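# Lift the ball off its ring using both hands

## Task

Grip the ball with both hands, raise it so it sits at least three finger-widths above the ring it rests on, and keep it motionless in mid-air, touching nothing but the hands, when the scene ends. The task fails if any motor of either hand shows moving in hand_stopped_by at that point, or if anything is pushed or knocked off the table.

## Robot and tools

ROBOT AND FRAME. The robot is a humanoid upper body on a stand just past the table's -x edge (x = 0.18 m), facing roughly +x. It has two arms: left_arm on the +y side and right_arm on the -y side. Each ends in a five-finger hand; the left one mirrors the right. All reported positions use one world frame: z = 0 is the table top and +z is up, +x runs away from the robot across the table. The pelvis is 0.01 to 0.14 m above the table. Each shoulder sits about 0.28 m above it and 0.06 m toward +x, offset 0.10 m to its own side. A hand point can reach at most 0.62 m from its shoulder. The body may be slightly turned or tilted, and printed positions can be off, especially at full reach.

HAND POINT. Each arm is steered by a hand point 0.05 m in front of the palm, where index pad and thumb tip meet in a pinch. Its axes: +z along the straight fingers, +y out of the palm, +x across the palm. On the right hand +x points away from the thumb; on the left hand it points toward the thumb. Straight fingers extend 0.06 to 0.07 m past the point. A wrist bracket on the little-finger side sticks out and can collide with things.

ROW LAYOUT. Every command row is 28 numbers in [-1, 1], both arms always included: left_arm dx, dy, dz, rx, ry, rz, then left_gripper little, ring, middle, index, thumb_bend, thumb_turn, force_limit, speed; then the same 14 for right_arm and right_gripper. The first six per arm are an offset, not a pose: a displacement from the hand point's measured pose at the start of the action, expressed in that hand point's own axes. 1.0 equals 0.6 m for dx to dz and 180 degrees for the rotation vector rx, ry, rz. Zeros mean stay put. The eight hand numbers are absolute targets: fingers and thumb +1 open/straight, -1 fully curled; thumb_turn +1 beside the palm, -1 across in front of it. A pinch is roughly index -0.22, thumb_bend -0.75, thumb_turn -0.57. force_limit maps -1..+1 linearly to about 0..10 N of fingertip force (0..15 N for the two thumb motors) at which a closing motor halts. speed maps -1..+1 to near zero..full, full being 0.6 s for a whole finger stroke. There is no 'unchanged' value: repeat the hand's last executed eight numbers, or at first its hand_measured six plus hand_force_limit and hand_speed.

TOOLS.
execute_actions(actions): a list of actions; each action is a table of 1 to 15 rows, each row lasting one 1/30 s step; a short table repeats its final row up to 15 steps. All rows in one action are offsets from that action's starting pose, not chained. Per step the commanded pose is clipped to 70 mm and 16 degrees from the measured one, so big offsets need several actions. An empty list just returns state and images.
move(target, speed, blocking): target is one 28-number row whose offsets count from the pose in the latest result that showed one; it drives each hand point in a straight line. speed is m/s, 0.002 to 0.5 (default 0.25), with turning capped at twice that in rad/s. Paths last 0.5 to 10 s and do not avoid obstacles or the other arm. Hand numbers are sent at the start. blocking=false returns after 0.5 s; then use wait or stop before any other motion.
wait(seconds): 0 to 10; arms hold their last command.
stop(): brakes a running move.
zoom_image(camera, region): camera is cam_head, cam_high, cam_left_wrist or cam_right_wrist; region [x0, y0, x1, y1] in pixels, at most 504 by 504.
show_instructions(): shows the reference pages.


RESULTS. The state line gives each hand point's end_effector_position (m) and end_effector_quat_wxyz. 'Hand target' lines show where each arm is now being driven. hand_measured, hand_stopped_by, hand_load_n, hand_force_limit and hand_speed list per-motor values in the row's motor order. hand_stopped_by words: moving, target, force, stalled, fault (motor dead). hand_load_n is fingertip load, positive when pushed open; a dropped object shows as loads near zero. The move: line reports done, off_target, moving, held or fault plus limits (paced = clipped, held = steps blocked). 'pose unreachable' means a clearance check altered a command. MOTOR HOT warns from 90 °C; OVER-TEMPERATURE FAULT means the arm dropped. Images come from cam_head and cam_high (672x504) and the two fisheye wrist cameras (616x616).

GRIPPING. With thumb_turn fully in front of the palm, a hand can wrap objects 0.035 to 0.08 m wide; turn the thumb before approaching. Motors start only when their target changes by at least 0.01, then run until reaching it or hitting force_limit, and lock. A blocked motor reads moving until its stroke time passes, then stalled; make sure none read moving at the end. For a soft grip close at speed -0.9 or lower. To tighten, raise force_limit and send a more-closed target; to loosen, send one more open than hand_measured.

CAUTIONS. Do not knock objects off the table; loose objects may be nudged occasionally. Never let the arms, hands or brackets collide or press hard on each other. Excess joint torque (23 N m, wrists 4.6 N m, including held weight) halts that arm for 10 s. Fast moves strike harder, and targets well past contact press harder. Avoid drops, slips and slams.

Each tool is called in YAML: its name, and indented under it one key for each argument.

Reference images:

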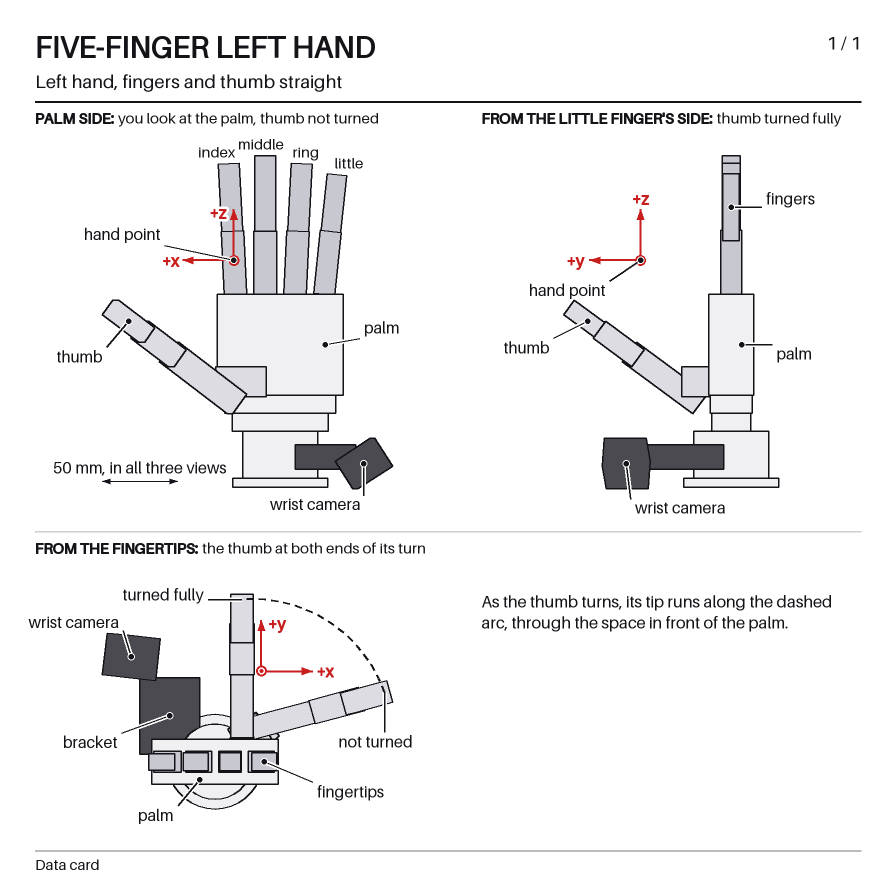

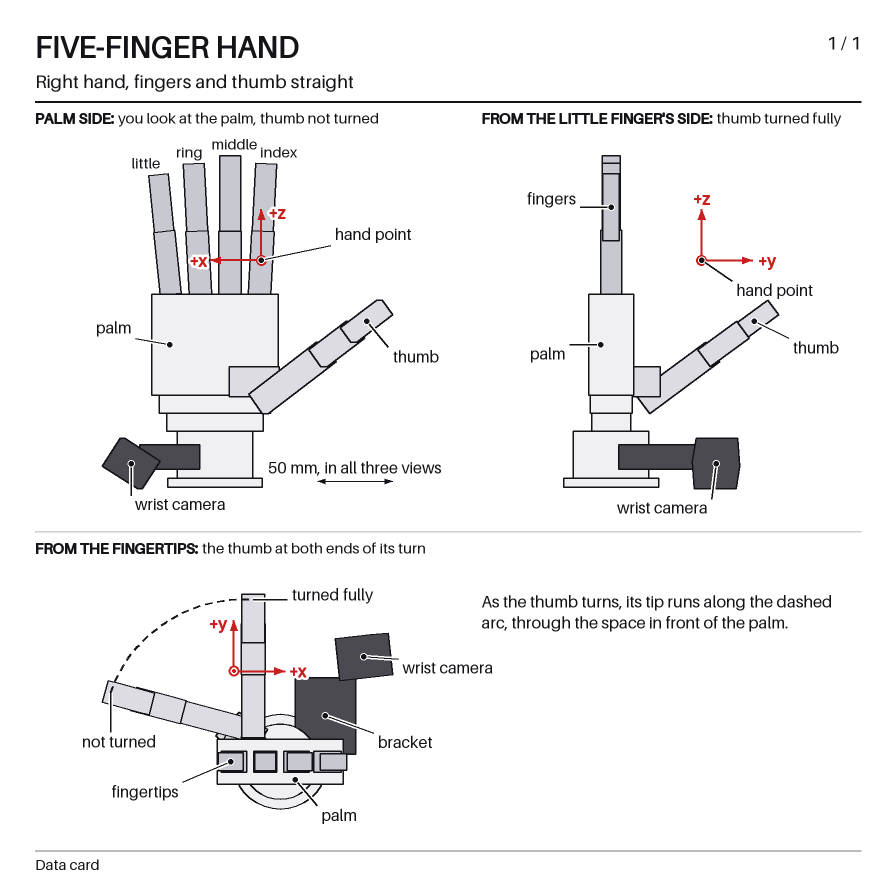

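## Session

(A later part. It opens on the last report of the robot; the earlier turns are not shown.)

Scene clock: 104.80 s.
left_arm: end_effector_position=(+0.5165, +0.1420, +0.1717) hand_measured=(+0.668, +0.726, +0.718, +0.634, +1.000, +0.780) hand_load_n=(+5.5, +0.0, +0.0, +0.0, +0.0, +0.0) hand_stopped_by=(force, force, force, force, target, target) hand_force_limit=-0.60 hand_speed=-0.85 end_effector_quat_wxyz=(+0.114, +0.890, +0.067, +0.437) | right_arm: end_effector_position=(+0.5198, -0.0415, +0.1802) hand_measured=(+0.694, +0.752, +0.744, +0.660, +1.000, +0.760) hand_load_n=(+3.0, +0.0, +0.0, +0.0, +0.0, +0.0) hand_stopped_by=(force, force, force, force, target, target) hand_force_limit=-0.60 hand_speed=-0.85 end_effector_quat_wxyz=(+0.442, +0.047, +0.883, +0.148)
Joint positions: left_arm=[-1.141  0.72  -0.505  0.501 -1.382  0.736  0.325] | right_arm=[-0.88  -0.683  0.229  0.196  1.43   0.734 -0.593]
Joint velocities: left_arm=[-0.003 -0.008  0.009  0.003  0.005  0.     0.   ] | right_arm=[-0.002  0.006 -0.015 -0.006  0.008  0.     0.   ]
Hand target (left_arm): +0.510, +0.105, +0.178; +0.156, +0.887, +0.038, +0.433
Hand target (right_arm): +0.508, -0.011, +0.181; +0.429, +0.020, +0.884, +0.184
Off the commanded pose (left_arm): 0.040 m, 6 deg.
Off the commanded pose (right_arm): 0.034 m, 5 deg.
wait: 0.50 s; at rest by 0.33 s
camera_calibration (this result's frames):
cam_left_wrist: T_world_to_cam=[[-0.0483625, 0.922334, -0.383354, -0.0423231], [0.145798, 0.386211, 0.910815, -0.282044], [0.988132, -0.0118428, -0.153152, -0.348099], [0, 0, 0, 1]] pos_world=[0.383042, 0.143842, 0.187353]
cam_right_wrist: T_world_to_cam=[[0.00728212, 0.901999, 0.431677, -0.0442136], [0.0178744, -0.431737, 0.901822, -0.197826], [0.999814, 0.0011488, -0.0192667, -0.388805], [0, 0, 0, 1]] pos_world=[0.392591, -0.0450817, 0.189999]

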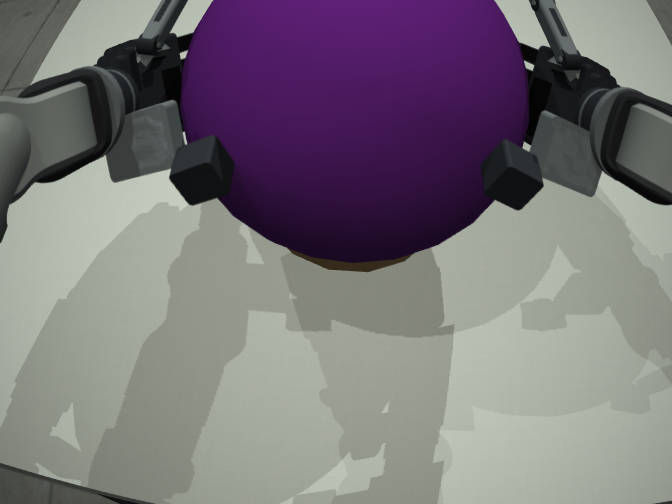

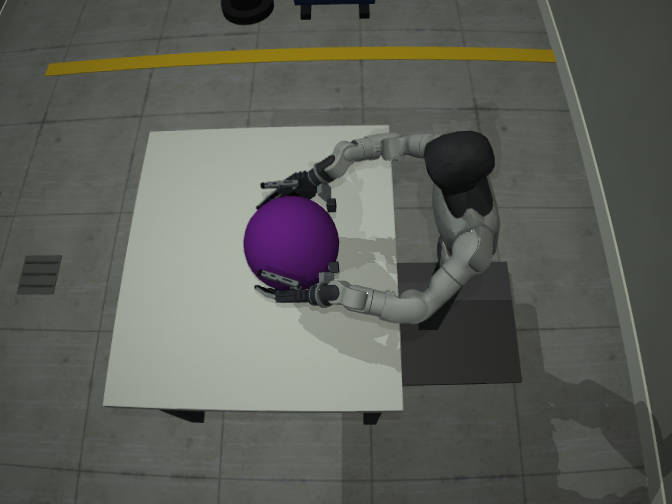

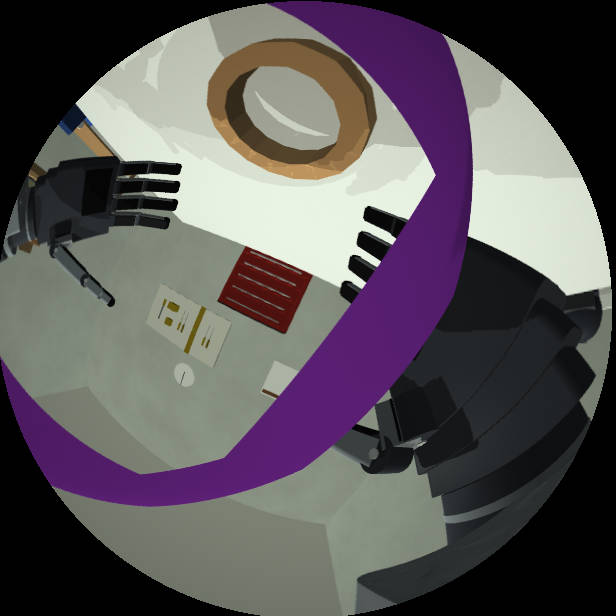

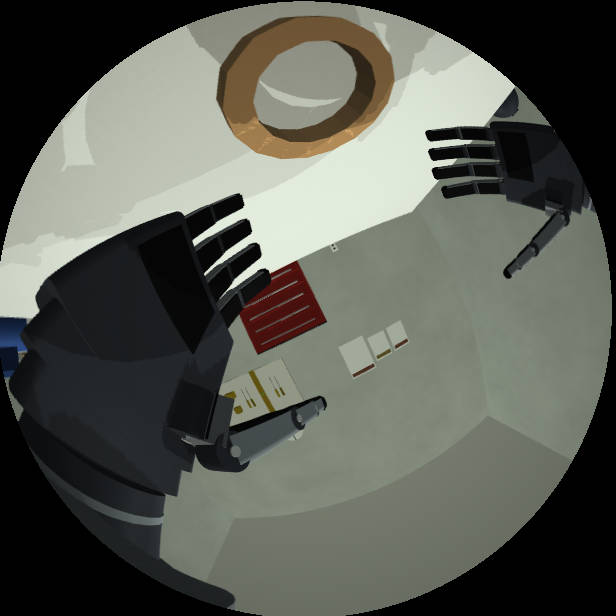

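move:
  target: [-0.059,-0.078,-0.006,-0.0473,0.1234,-0.0817,0.85,0.85,0.85,0.85,1,1,-0.6,-0.5,0.071,-0.089,-0.012,-0.0215,-0.1246,0.0786,0.85,0.85,0.85,0.85,1,1,-0.6,-0.5]
  speed: 0.1

Scene clock: 148.23 s.
left_arm: end_effector_position=(+0.4937, +0.1716, +0.1324) hand_measured=(+0.850, +0.850, +0.850, +0.850, +1.000, +1.000) hand_load_n=(+0.0, +0.0, +0.0, +0.0, +0.0, +0.0) hand_stopped_by=(target, target, target, target, target, target) hand_force_limit=-0.60 hand_speed=-0.50 end_effector_quat_wxyz=(+0.227, +0.765, +0.165, +0.580) | right_arm: end_effector_position=(+0.4905, -0.0839, +0.1380) hand_measured=(+0.850, +0.850, +0.850, +0.850, +1.000, +1.000) hand_load_n=(+0.0, +0.0, +0.0, +0.0, +0.0, +0.0) hand_stopped_by=(target, target, target, target, target, target) hand_force_limit=-0.60 hand_speed=-0.50 end_effector_quat_wxyz=(+0.584, +0.172, +0.762, +0.220)
Joint positions: left_arm=[-0.752  0.53  -0.488  0.702 -1.277 -0.054 -0.139] | right_arm=[-0.438 -0.409  0.239  0.286  1.075 -0.072 -0.175]
Joint velocities: left_arm=[ 0.009  0.011  0.    -0.002  0.005 -0.004 -0.004] | right_arm=[ 0.006 -0.003  0.014 -0.006  0.    -0.005  0.   ]
Hand target (left_arm): +0.494, +0.171, +0.133; +0.227, +0.764, +0.165, +0.581
Hand target (right_arm): +0.490, -0.083, +0.138; +0.584, +0.170, +0.762, +0.220
Off the commanded pose (left_arm): 0.009 m, 1 deg.
Off the commanded pose (right_arm): 0.003 m, 1 deg.
move: off_target (left_arm)
camera_calibration (this result's frames):
cam_left_wrist: T_world_to_cam=[[0.0304161, 0.765221, -0.643049, -0.0633038], [-0.223089, 0.632315, 0.741896, -0.0921289], [0.974323, 0.120892, 0.189945, -0.392557], [0, 0, 0, 1]] pos_world=[0.36385, 0.154153, 0.102207]
cam_right_wrist: T_world_to_cam=[[0.0040204, 0.755479, 0.655161, -0.0291374], [-0.365343, -0.608766, 0.704222, 0.022882], [0.930864, -0.24219, 0.273561, -0.387232], [0, 0, 0, 1]] pos_world=[0.368937, -0.0578411, 0.108907]

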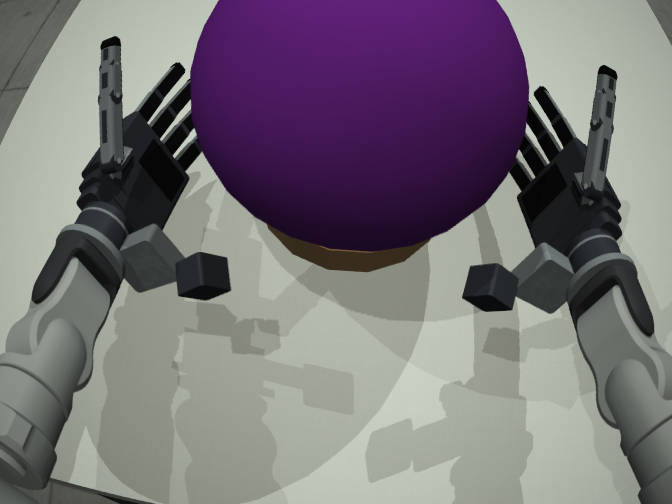

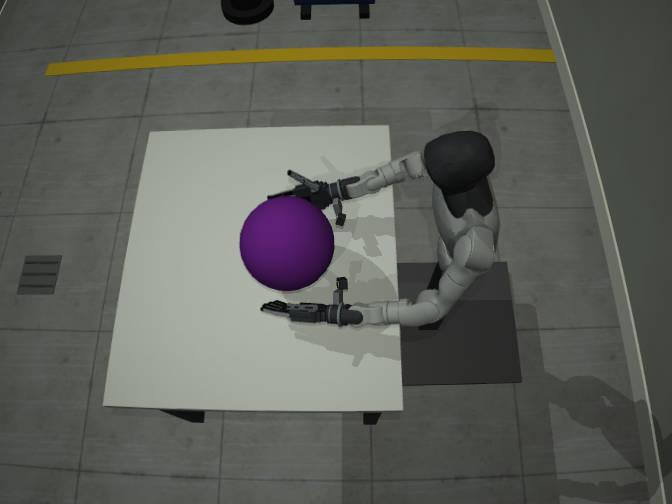

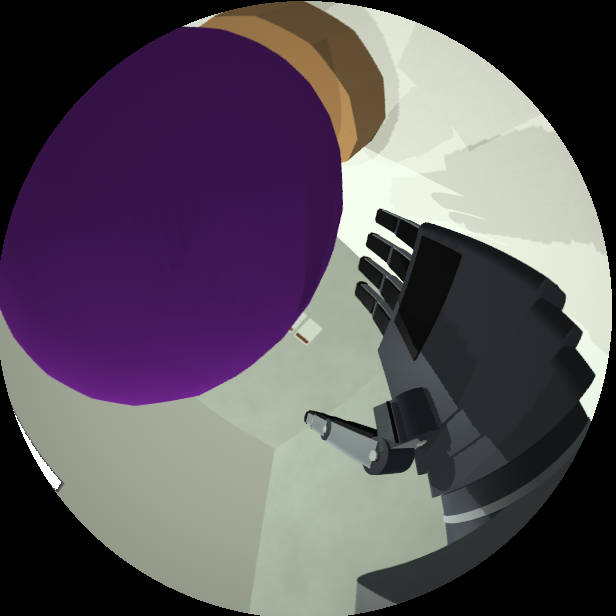

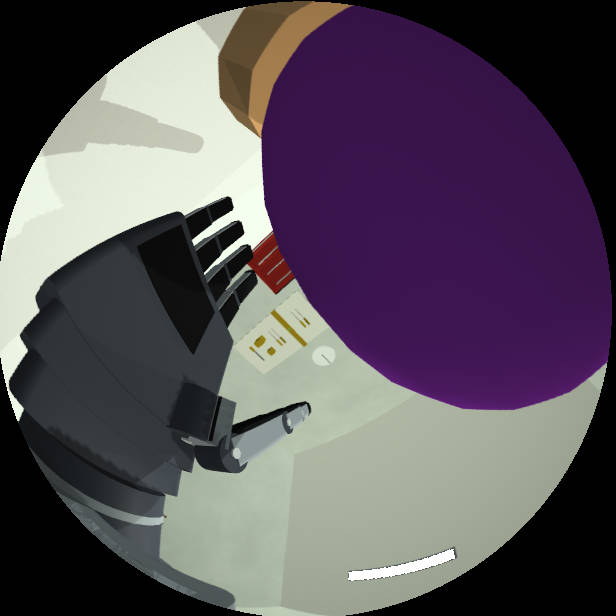

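move:
  target: [-0.0495,0.058,0.017,0,0,0,0.85,0.85,0.85,0.85,1,1,-0.6,-0.5,0.062,0.061,0.023,0,0,0,0.85,0.85,0.85,0.85,1,1,-0.6,-0.5]
  speed: 0.04

Scene clock: 155.83 s.
left_arm: end_effector_position=(+0.4956, +0.1252, +0.1261) hand_measured=(+0.850, +0.850, +0.850, +0.850, +1.000, +1.000) hand_load_n=(+0.0, +0.0, +0.0, +0.0, +0.0, +0.0) hand_stopped_by=(target, target, target, target, target, target) hand_force_limit=-0.60 hand_speed=-0.50 end_effector_quat_wxyz=(+0.229, +0.764, +0.165, +0.580) | right_arm: end_effector_position=(+0.4955, -0.0335, +0.1244) hand_measured=(+0.850, +0.850, +0.850, +0.850, +1.000, +1.000) hand_load_n=(+0.0, +0.0, +0.0, +0.0, +0.0, +0.0) hand_stopped_by=(target, target, target, target, target, target) hand_force_limit=-0.60 hand_speed=-0.50 end_effector_quat_wxyz=(+0.582, +0.176, +0.762, +0.222)
Joint positions: left_arm=[-0.759  0.405 -0.549  0.683 -1.226 -0.135 -0.024] | right_arm=[-0.537 -0.23   0.311  0.451  0.967 -0.181 -0.22 ]
Joint velocities: left_arm=[-0.003  0.008 -0.02  -0.003  0.    -0.001  0.   ] | right_arm=[ 0.005  0.008 -0.005  0.003 -0.02   0.     0.   ]
Hand target (left_arm): +0.496, +0.125, +0.126; +0.226, +0.764, +0.164, +0.581
Hand target (right_arm): +0.495, -0.032, +0.125; +0.583, +0.173, +0.762, +0.222
Off the commanded pose (left_arm): 0.001 m, 0 deg.
Off the commanded pose (right_arm): 0.002 m, 0 deg.
move: done
camera_calibration (this result's frames):
cam_left_wrist: T_world_to_cam=[[0.0326777, 0.76278, -0.645831, -0.0324213], [-0.223649, 0.635372, 0.73911, -0.0574234], [0.974122, 0.120287, 0.191357, -0.387669], [0, 0, 0, 1]] pos_world=[0.365853, 0.107847, 0.0956868]
cam_right_wrist: T_world_to_cam=[[0.00818999, 0.750473, 0.66085, -0.0611991], [-0.365048, -0.613017, 0.700678, 0.0651518], [0.930953, -0.24698, 0.268938, -0.37561], [0, 0, 0, 1]] pos_world=[0.37396, -0.00690079, 0.0958089]

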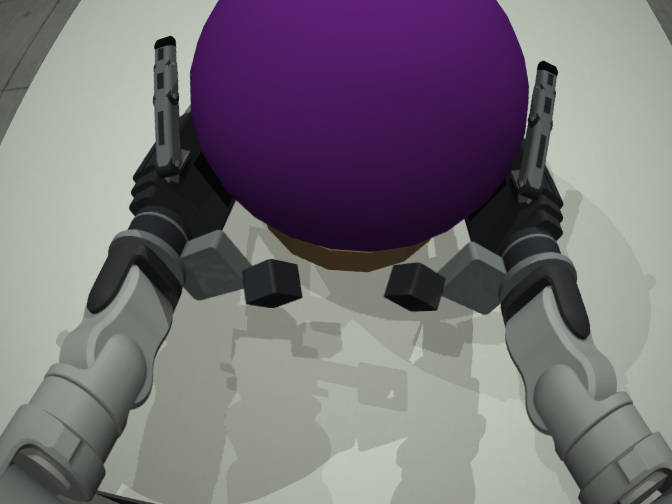

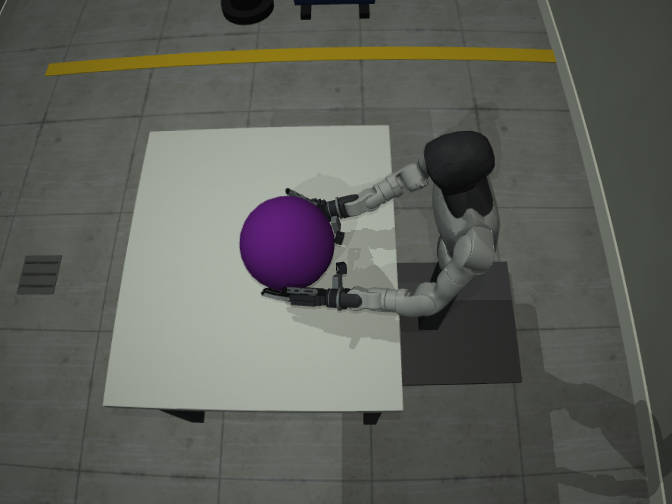

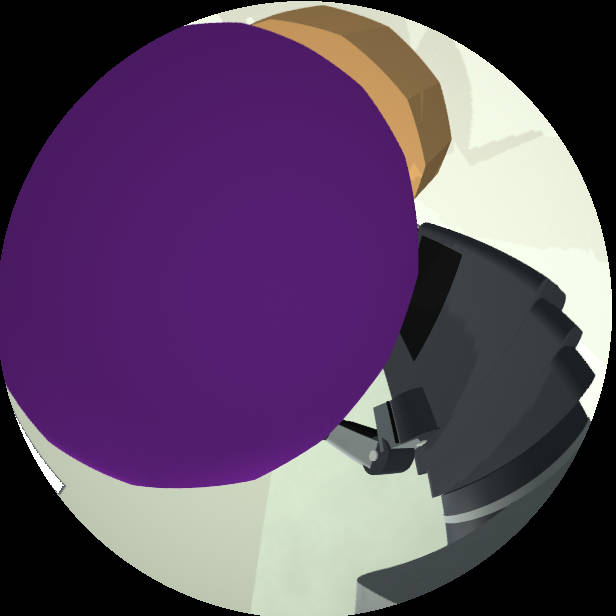

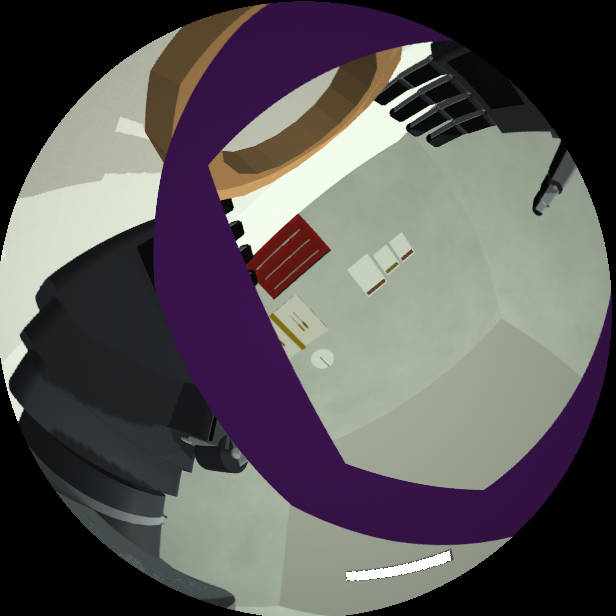

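move:
  target: [0,0.027,0.008,-0.01,0,0,0.4,0.4,0.4,0.4,1,0.3,-0.75,-0.9,0,0.018,0,-0.01,0,0,0.4,0.4,0.4,0.4,1,0.3,-0.75,-0.9]
  speed: 0.03

Scene clock: 162.70 s.
left_arm: end_effector_position=(+0.5000, +0.1247, +0.1258) hand_measured=(+0.634, +0.696, +0.696, +0.640, +1.000, +0.834) hand_load_n=(+2.0, +0.0, +0.0, +1.0, +0.0, +1.5) hand_stopped_by=(force, force, force, force, target, force) hand_force_limit=-0.75 hand_speed=-0.90 end_effector_quat_wxyz=(+0.224, +0.765, +0.168, +0.580) | right_arm: end_effector_position=(+0.4964, -0.0355, +0.1242) hand_measured=(+0.700, +0.618, +0.630, +0.590, +1.000, +0.944) hand_load_n=(+0.0, +1.0, +0.0, +1.5, +0.0, +0.5) hand_stopped_by=(force, force, force, force, target, force) hand_force_limit=-0.75 hand_speed=-0.90 end_effector_quat_wxyz=(+0.584, +0.176, +0.761, +0.221)
Joint positions: left_arm=[-0.78   0.392 -0.551  0.712 -1.226 -0.135 -0.016] | right_arm=[-0.54  -0.232  0.309  0.46   0.968 -0.187 -0.214]
Joint velocities: left_arm=[ 0.    -0.006  0.     0.009  0.017  0.     0.   ] | right_arm=[-0.011 -0.008 -0.009 -0.005  0.002  0.     0.   ]
Hand target (left_arm): +0.500, +0.111, +0.134; +0.240, +0.760, +0.156, +0.583
Hand target (right_arm): +0.496, -0.025, +0.130; +0.585, +0.167, +0.758, +0.234
Off the commanded pose (left_arm): 0.016 m, 2 deg.
Off the commanded pose (right_arm): 0.013 m, 2 deg.
move: off_target (left_arm, right_arm)
camera_calibration (this result's frames):
cam_left_wrist: T_world_to_cam=[[0.0223121, 0.765438, -0.643123, -0.0278321], [-0.224908, 0.630637, 0.742774, -0.0551953], [0.974125, 0.12807, 0.186224, -0.392103], [0, 0, 0, 1]] pos_world=[0.370164, 0.106329, 0.096117]
cam_right_wrist: T_world_to_cam=[[0.00895364, 0.751669, 0.659479, -0.0597725], [-0.368897, -0.610504, 0.700856, 0.0663538], [0.929427, -0.249555, 0.271822, -0.376583], [0, 0, 0, 1]] pos_world=[0.375019, -0.00853966, 0.0952777]

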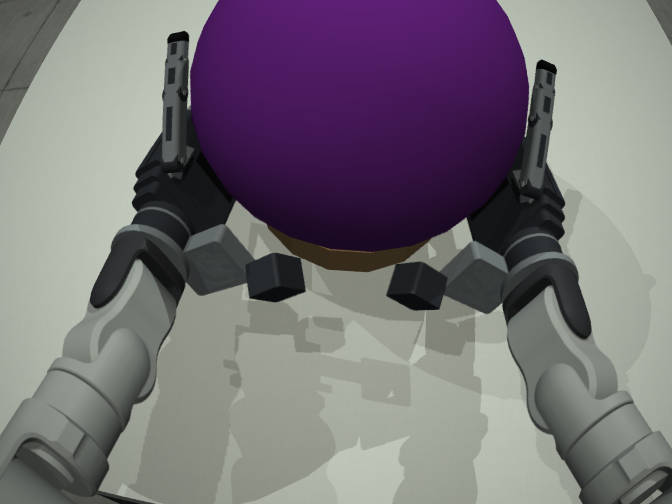

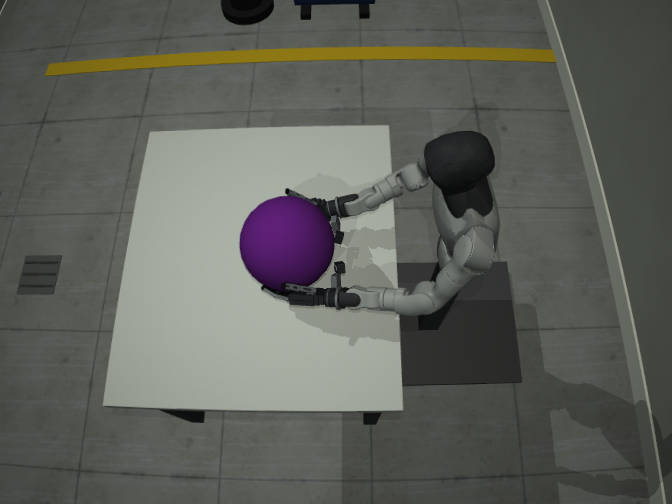

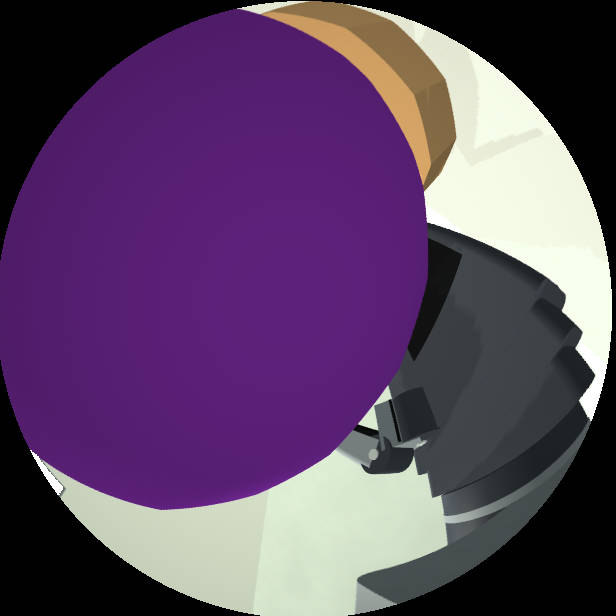

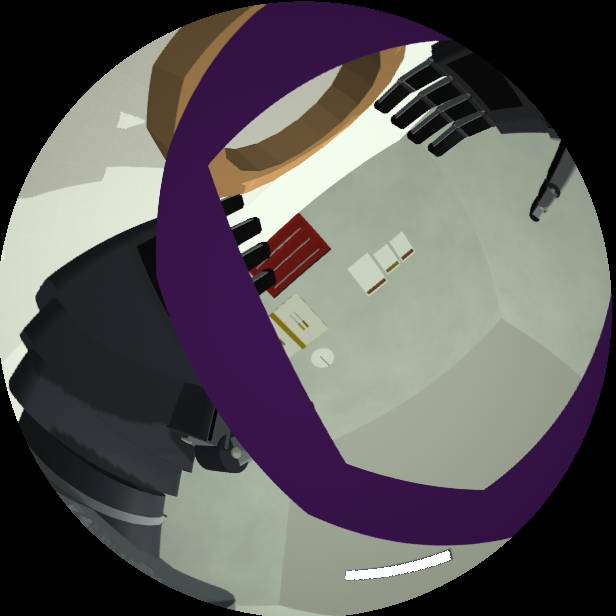

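execute_actions:
  actions:
    - [[0,0.03,0,-0.012,0,0,0.4,0.4,0.4,0.4,1,0.3,-0.75,-0.9,0,0.028,0,-0.012,0,0,0.4,0.4,0.4,0.4,1,0.3,-0.75,-0.9],[0,0.034,0,-0.014,0,0,0.4,0.4,0.4,0.4,1,0.3,-0.75,-0.9,0,0.034,0,-0.014,0,0,0.4,0.4,0.4,0.4,1,0.3,-0.75,-0.9],[0,0.038,0,-0.016,0,0,0.4,0.4,0.4,0.4,1,0.3,-0.75,-0.9,0,0.038,0,-0.016,0,0,0.4,0.4,0.4,0.4,1,0.3,-0.75,-0.9],[0,0.042,0,-0.018,0,0,0.4,0.4,0.4,0.4,1,0.3,-0.75,-0.9,0,0.042,0,-0.018,0,0,0.4,0.4,0.4,0.4,1,0.3,-0.75,-0.9],[0,0.046,0,-0.02,0,0,0.4,0.4,0.4,0.4,1,0.3,-0.75,-0.9,0,0.046,0,-0.02,0,0,0.4,0.4,0.4,0.4,1,0.3,-0.75,-0.9],[0,0.05,0,-0.022,0,0,0.4,0.4,0.4,0.4,1,0.3,-0.75,-0.9,0,0.05,0,-0.022,0,0,0.4,0.4,0.4,0.4,1,0.3,-0.75,-0.9],[0.003,0.053,-0.001,-0.024,0,0,0.4,0.4,0.4,0.4,1,0.3,-0.75,-0.9,-0.003,0.053,-0.001,-0.024,0,0,0.4,0.4,0.4,0.4,1,0.3,-0.75,-0.9],[0.006,0.055,-0.002,-0.025,0,0,0.4,0.4,0.4,0.4,1,0.3,-0.75,-0.9,-0.006,0.055,-0.002,-0.025,0,0,0.4,0.4,0.4,0.4,1,0.3,-0.75,-0.9],[0.009,0.057,-0.003,-0.025,0,0,0.4,0.4,0.4,0.4,1,0.3,-0.75,-0.9,-0.009,0.057,-0.003,-0.025,0,0,0.4,0.4,0.4,0.4,1,0.3,-0.75,-0.9],[0.012,0.059,-0.003,-0.025,0,0,0.4,0.4,0.4,0.4,1,0.3,-0.75,-0.9,-0.012,0.059,-0.003,-0.025,0,0,0.4,0.4,0.4,0.4,1,0.3,-0.75,-0.9],[0.015,0.061,-0.004,-0.025,0,0,0.4,0.4,0.4,0.4,1,0.3,-0.75,-0.9,-0.015,0.061,-0.004,-0.025,0,0,0.4,0.4,0.4,0.4,1,0.3,-0.75,-0.9]]

wait:
  seconds: 0.7

Scene clock: 185.87 s.
left_arm: end_effector_position=(+0.5018, +0.1270, +0.1441) hand_measured=(+0.634, +0.696, +0.696, +0.640, +1.000, +0.834) hand_load_n=(+1.0, +0.0, +0.0, +0.0, +0.0, +0.0) hand_stopped_by=(force, force, force, force, target, force) hand_force_limit=-0.75 hand_speed=-0.90 end_effector_quat_wxyz=(+0.227, +0.758, +0.172, +0.587) | right_arm: end_effector_position=(+0.5008, -0.0358, +0.1474) hand_measured=(+0.700, +0.618, +0.630, +0.590, +1.000, +0.944) hand_load_n=(+0.0, +3.0, +0.0, +0.0, +0.0, +0.0) hand_stopped_by=(force, force, force, force, target, force) hand_force_limit=-0.75 hand_speed=-0.90 end_effector_quat_wxyz=(+0.596, +0.180, +0.748, +0.229)
Joint positions: left_arm=[-0.775  0.431 -0.546  0.61  -1.247 -0.11   0.044] | right_arm=[-0.553 -0.255  0.309  0.387  0.987 -0.169 -0.254]
Joint velocities: left_arm=[-0.101  0.061  0.078 -0.183 -0.098 -0.144 -0.026] | right_arm=[-0.253 -0.132 -0.012 -0.204  0.005 -0.107  0.   ]
Hand target (left_arm): +0.499, +0.100, +0.154; +0.253, +0.756, +0.145, +0.587
Hand target (right_arm): +0.496, -0.011, +0.152; +0.592, +0.153, +0.751, +0.249
Off the commanded pose (left_arm): 0.030 m, 4 deg.
Off the commanded pose (right_arm): 0.027 m, 4 deg.
camera_calibration (this result's frames):
cam_left_wrist: T_world_to_cam=[[0.027378, 0.759653, -0.649752, -0.0187714], [-0.244264, 0.635375, 0.732553, -0.0591946], [0.969322, 0.138655, 0.202952, -0.398952], [0, 0, 0, 1]] pos_world=[0.372768, 0.107187, 0.112134]
cam_right_wrist: T_world_to_cam=[[-0.0109105, 0.739674, 0.672876, -0.0673663], [-0.396831, -0.62086, 0.67606, 0.068799], [0.917827, -0.259642, 0.3003, -0.38581], [0, 0, 0, 1]] pos_world=[0.380673, -0.0076287, 0.114675]

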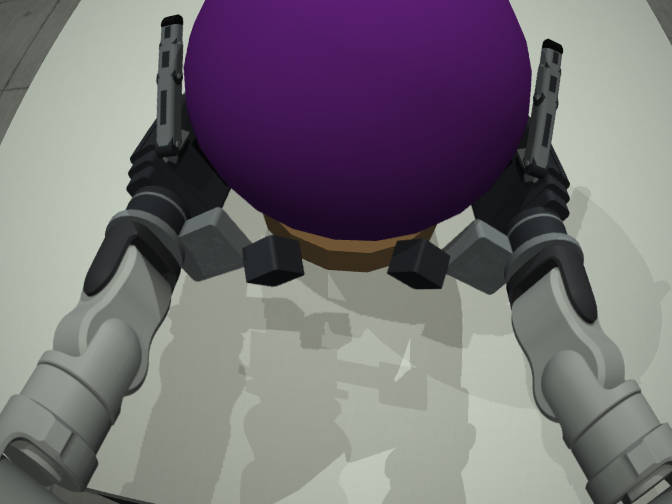

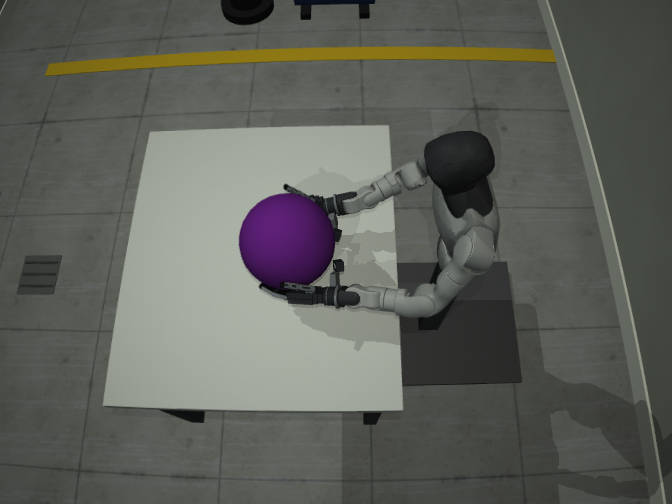

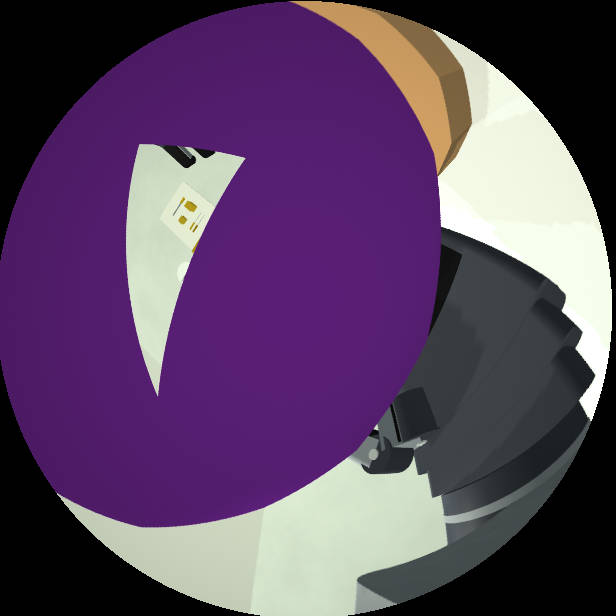

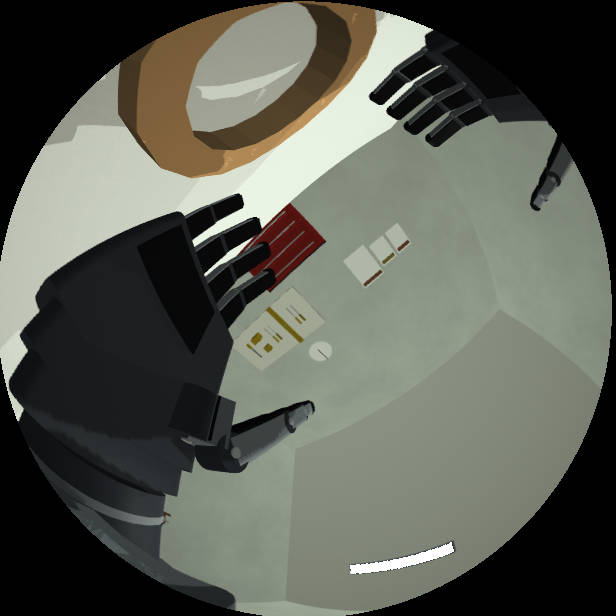

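Scene clock: 186.57 s.
left_arm: end_effector_position=(+0.5034, +0.1275, +0.1520) hand_measured=(+0.634, +0.696, +0.696, +0.640, +1.000, +0.834) hand_load_n=(+2.0, +0.0, +0.0, +0.0, +0.0, +0.0) hand_stopped_by=(force, force, force, force, target, force) hand_force_limit=-0.75 hand_speed=-0.90 end_effector_quat_wxyz=(+0.230, +0.752, +0.172, +0.594) | right_arm: end_effector_position=(+0.5025, -0.0357, +0.1541) hand_measured=(+0.700, +0.618, +0.630, +0.590, +1.000, +0.944) hand_load_n=(+0.0, +2.5, +0.0, +0.0, +0.0, +0.5) hand_stopped_by=(force, force, force, force, target, force) hand_force_limit=-0.75 hand_speed=-0.90 end_effector_quat_wxyz=(+0.602, +0.179, +0.743, +0.231)
Joint positions: left_arm=[-0.782  0.435 -0.542  0.6   -1.25  -0.114  0.043] | right_arm=[-0.562 -0.26   0.308  0.379  0.989 -0.171 -0.257]
Joint velocities: left_arm=[-0.002  0.003 -0.003 -0.014  0.002  0.     0.   ] | right_arm=[ 0.    -0.009  0.003  0.002  0.     0.     0.   ]
Hand target (left_arm): +0.499, +0.100, +0.154; +0.253, +0.756, +0.145, +0.587
Hand target (right_arm): +0.496, -0.011, +0.152; +0.592, +0.153, +0.751, +0.249
Off the commanded pose (left_arm): 0.029 m, 4 deg.
Off the commanded pose (right_arm): 0.027 m, 4 deg.
wait: 0.70 s; at rest by 0.47 s
camera_calibration (this result's frames):
cam_left_wrist: T_world_to_cam=[[0.0392469, 0.757005, -0.652229, -0.019273], [-0.258311, 0.638231, 0.725215, -0.0571037], [0.965264, 0.140015, 0.220591, -0.402974], [0, 0, 0, 1]] pos_world=[0.374983, 0.107458, 0.117735]
cam_right_wrist: T_world_to_cam=[[-0.021059, 0.738056, 0.67441, -0.06706], [-0.406854, -0.622505, 0.668548, 0.0711127], [0.91325, -0.260308, 0.313391, -0.389126], [0, 0, 0, 1]] pos_world=[0.38289, -0.00753043, 0.119632]

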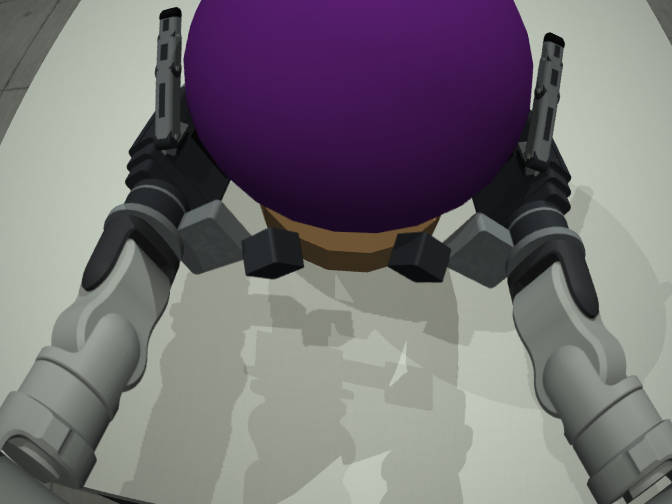

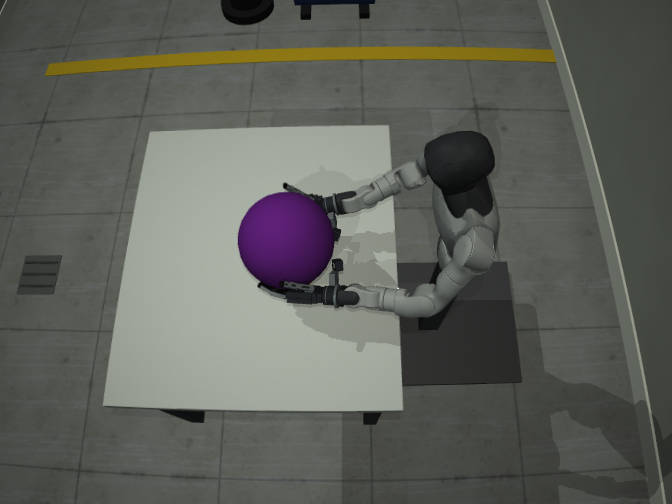

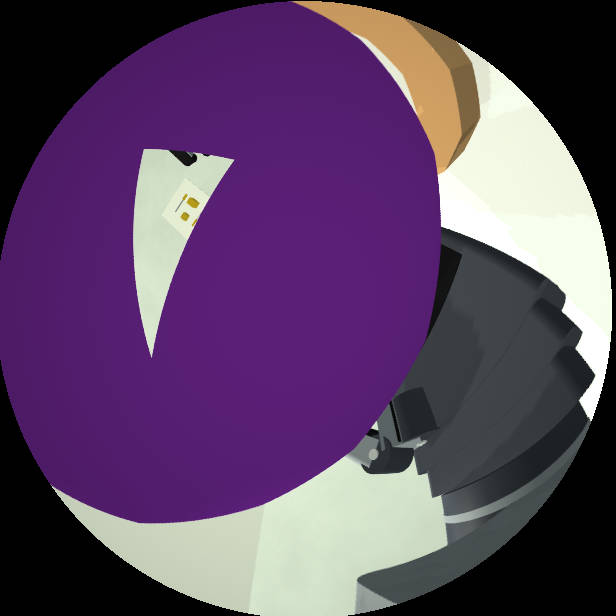

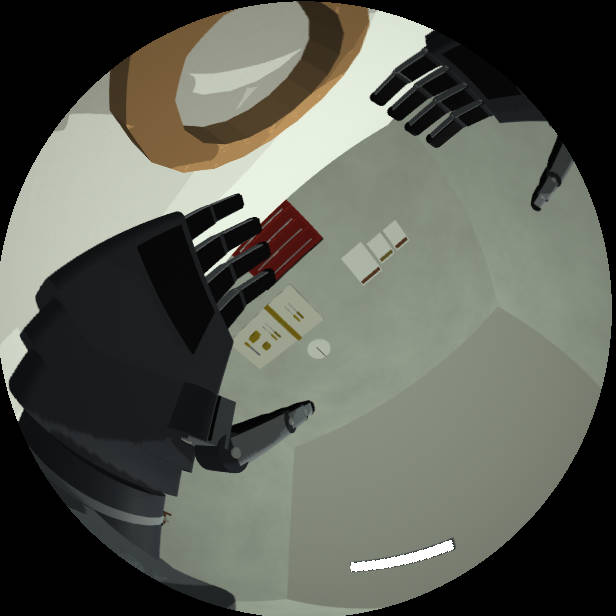

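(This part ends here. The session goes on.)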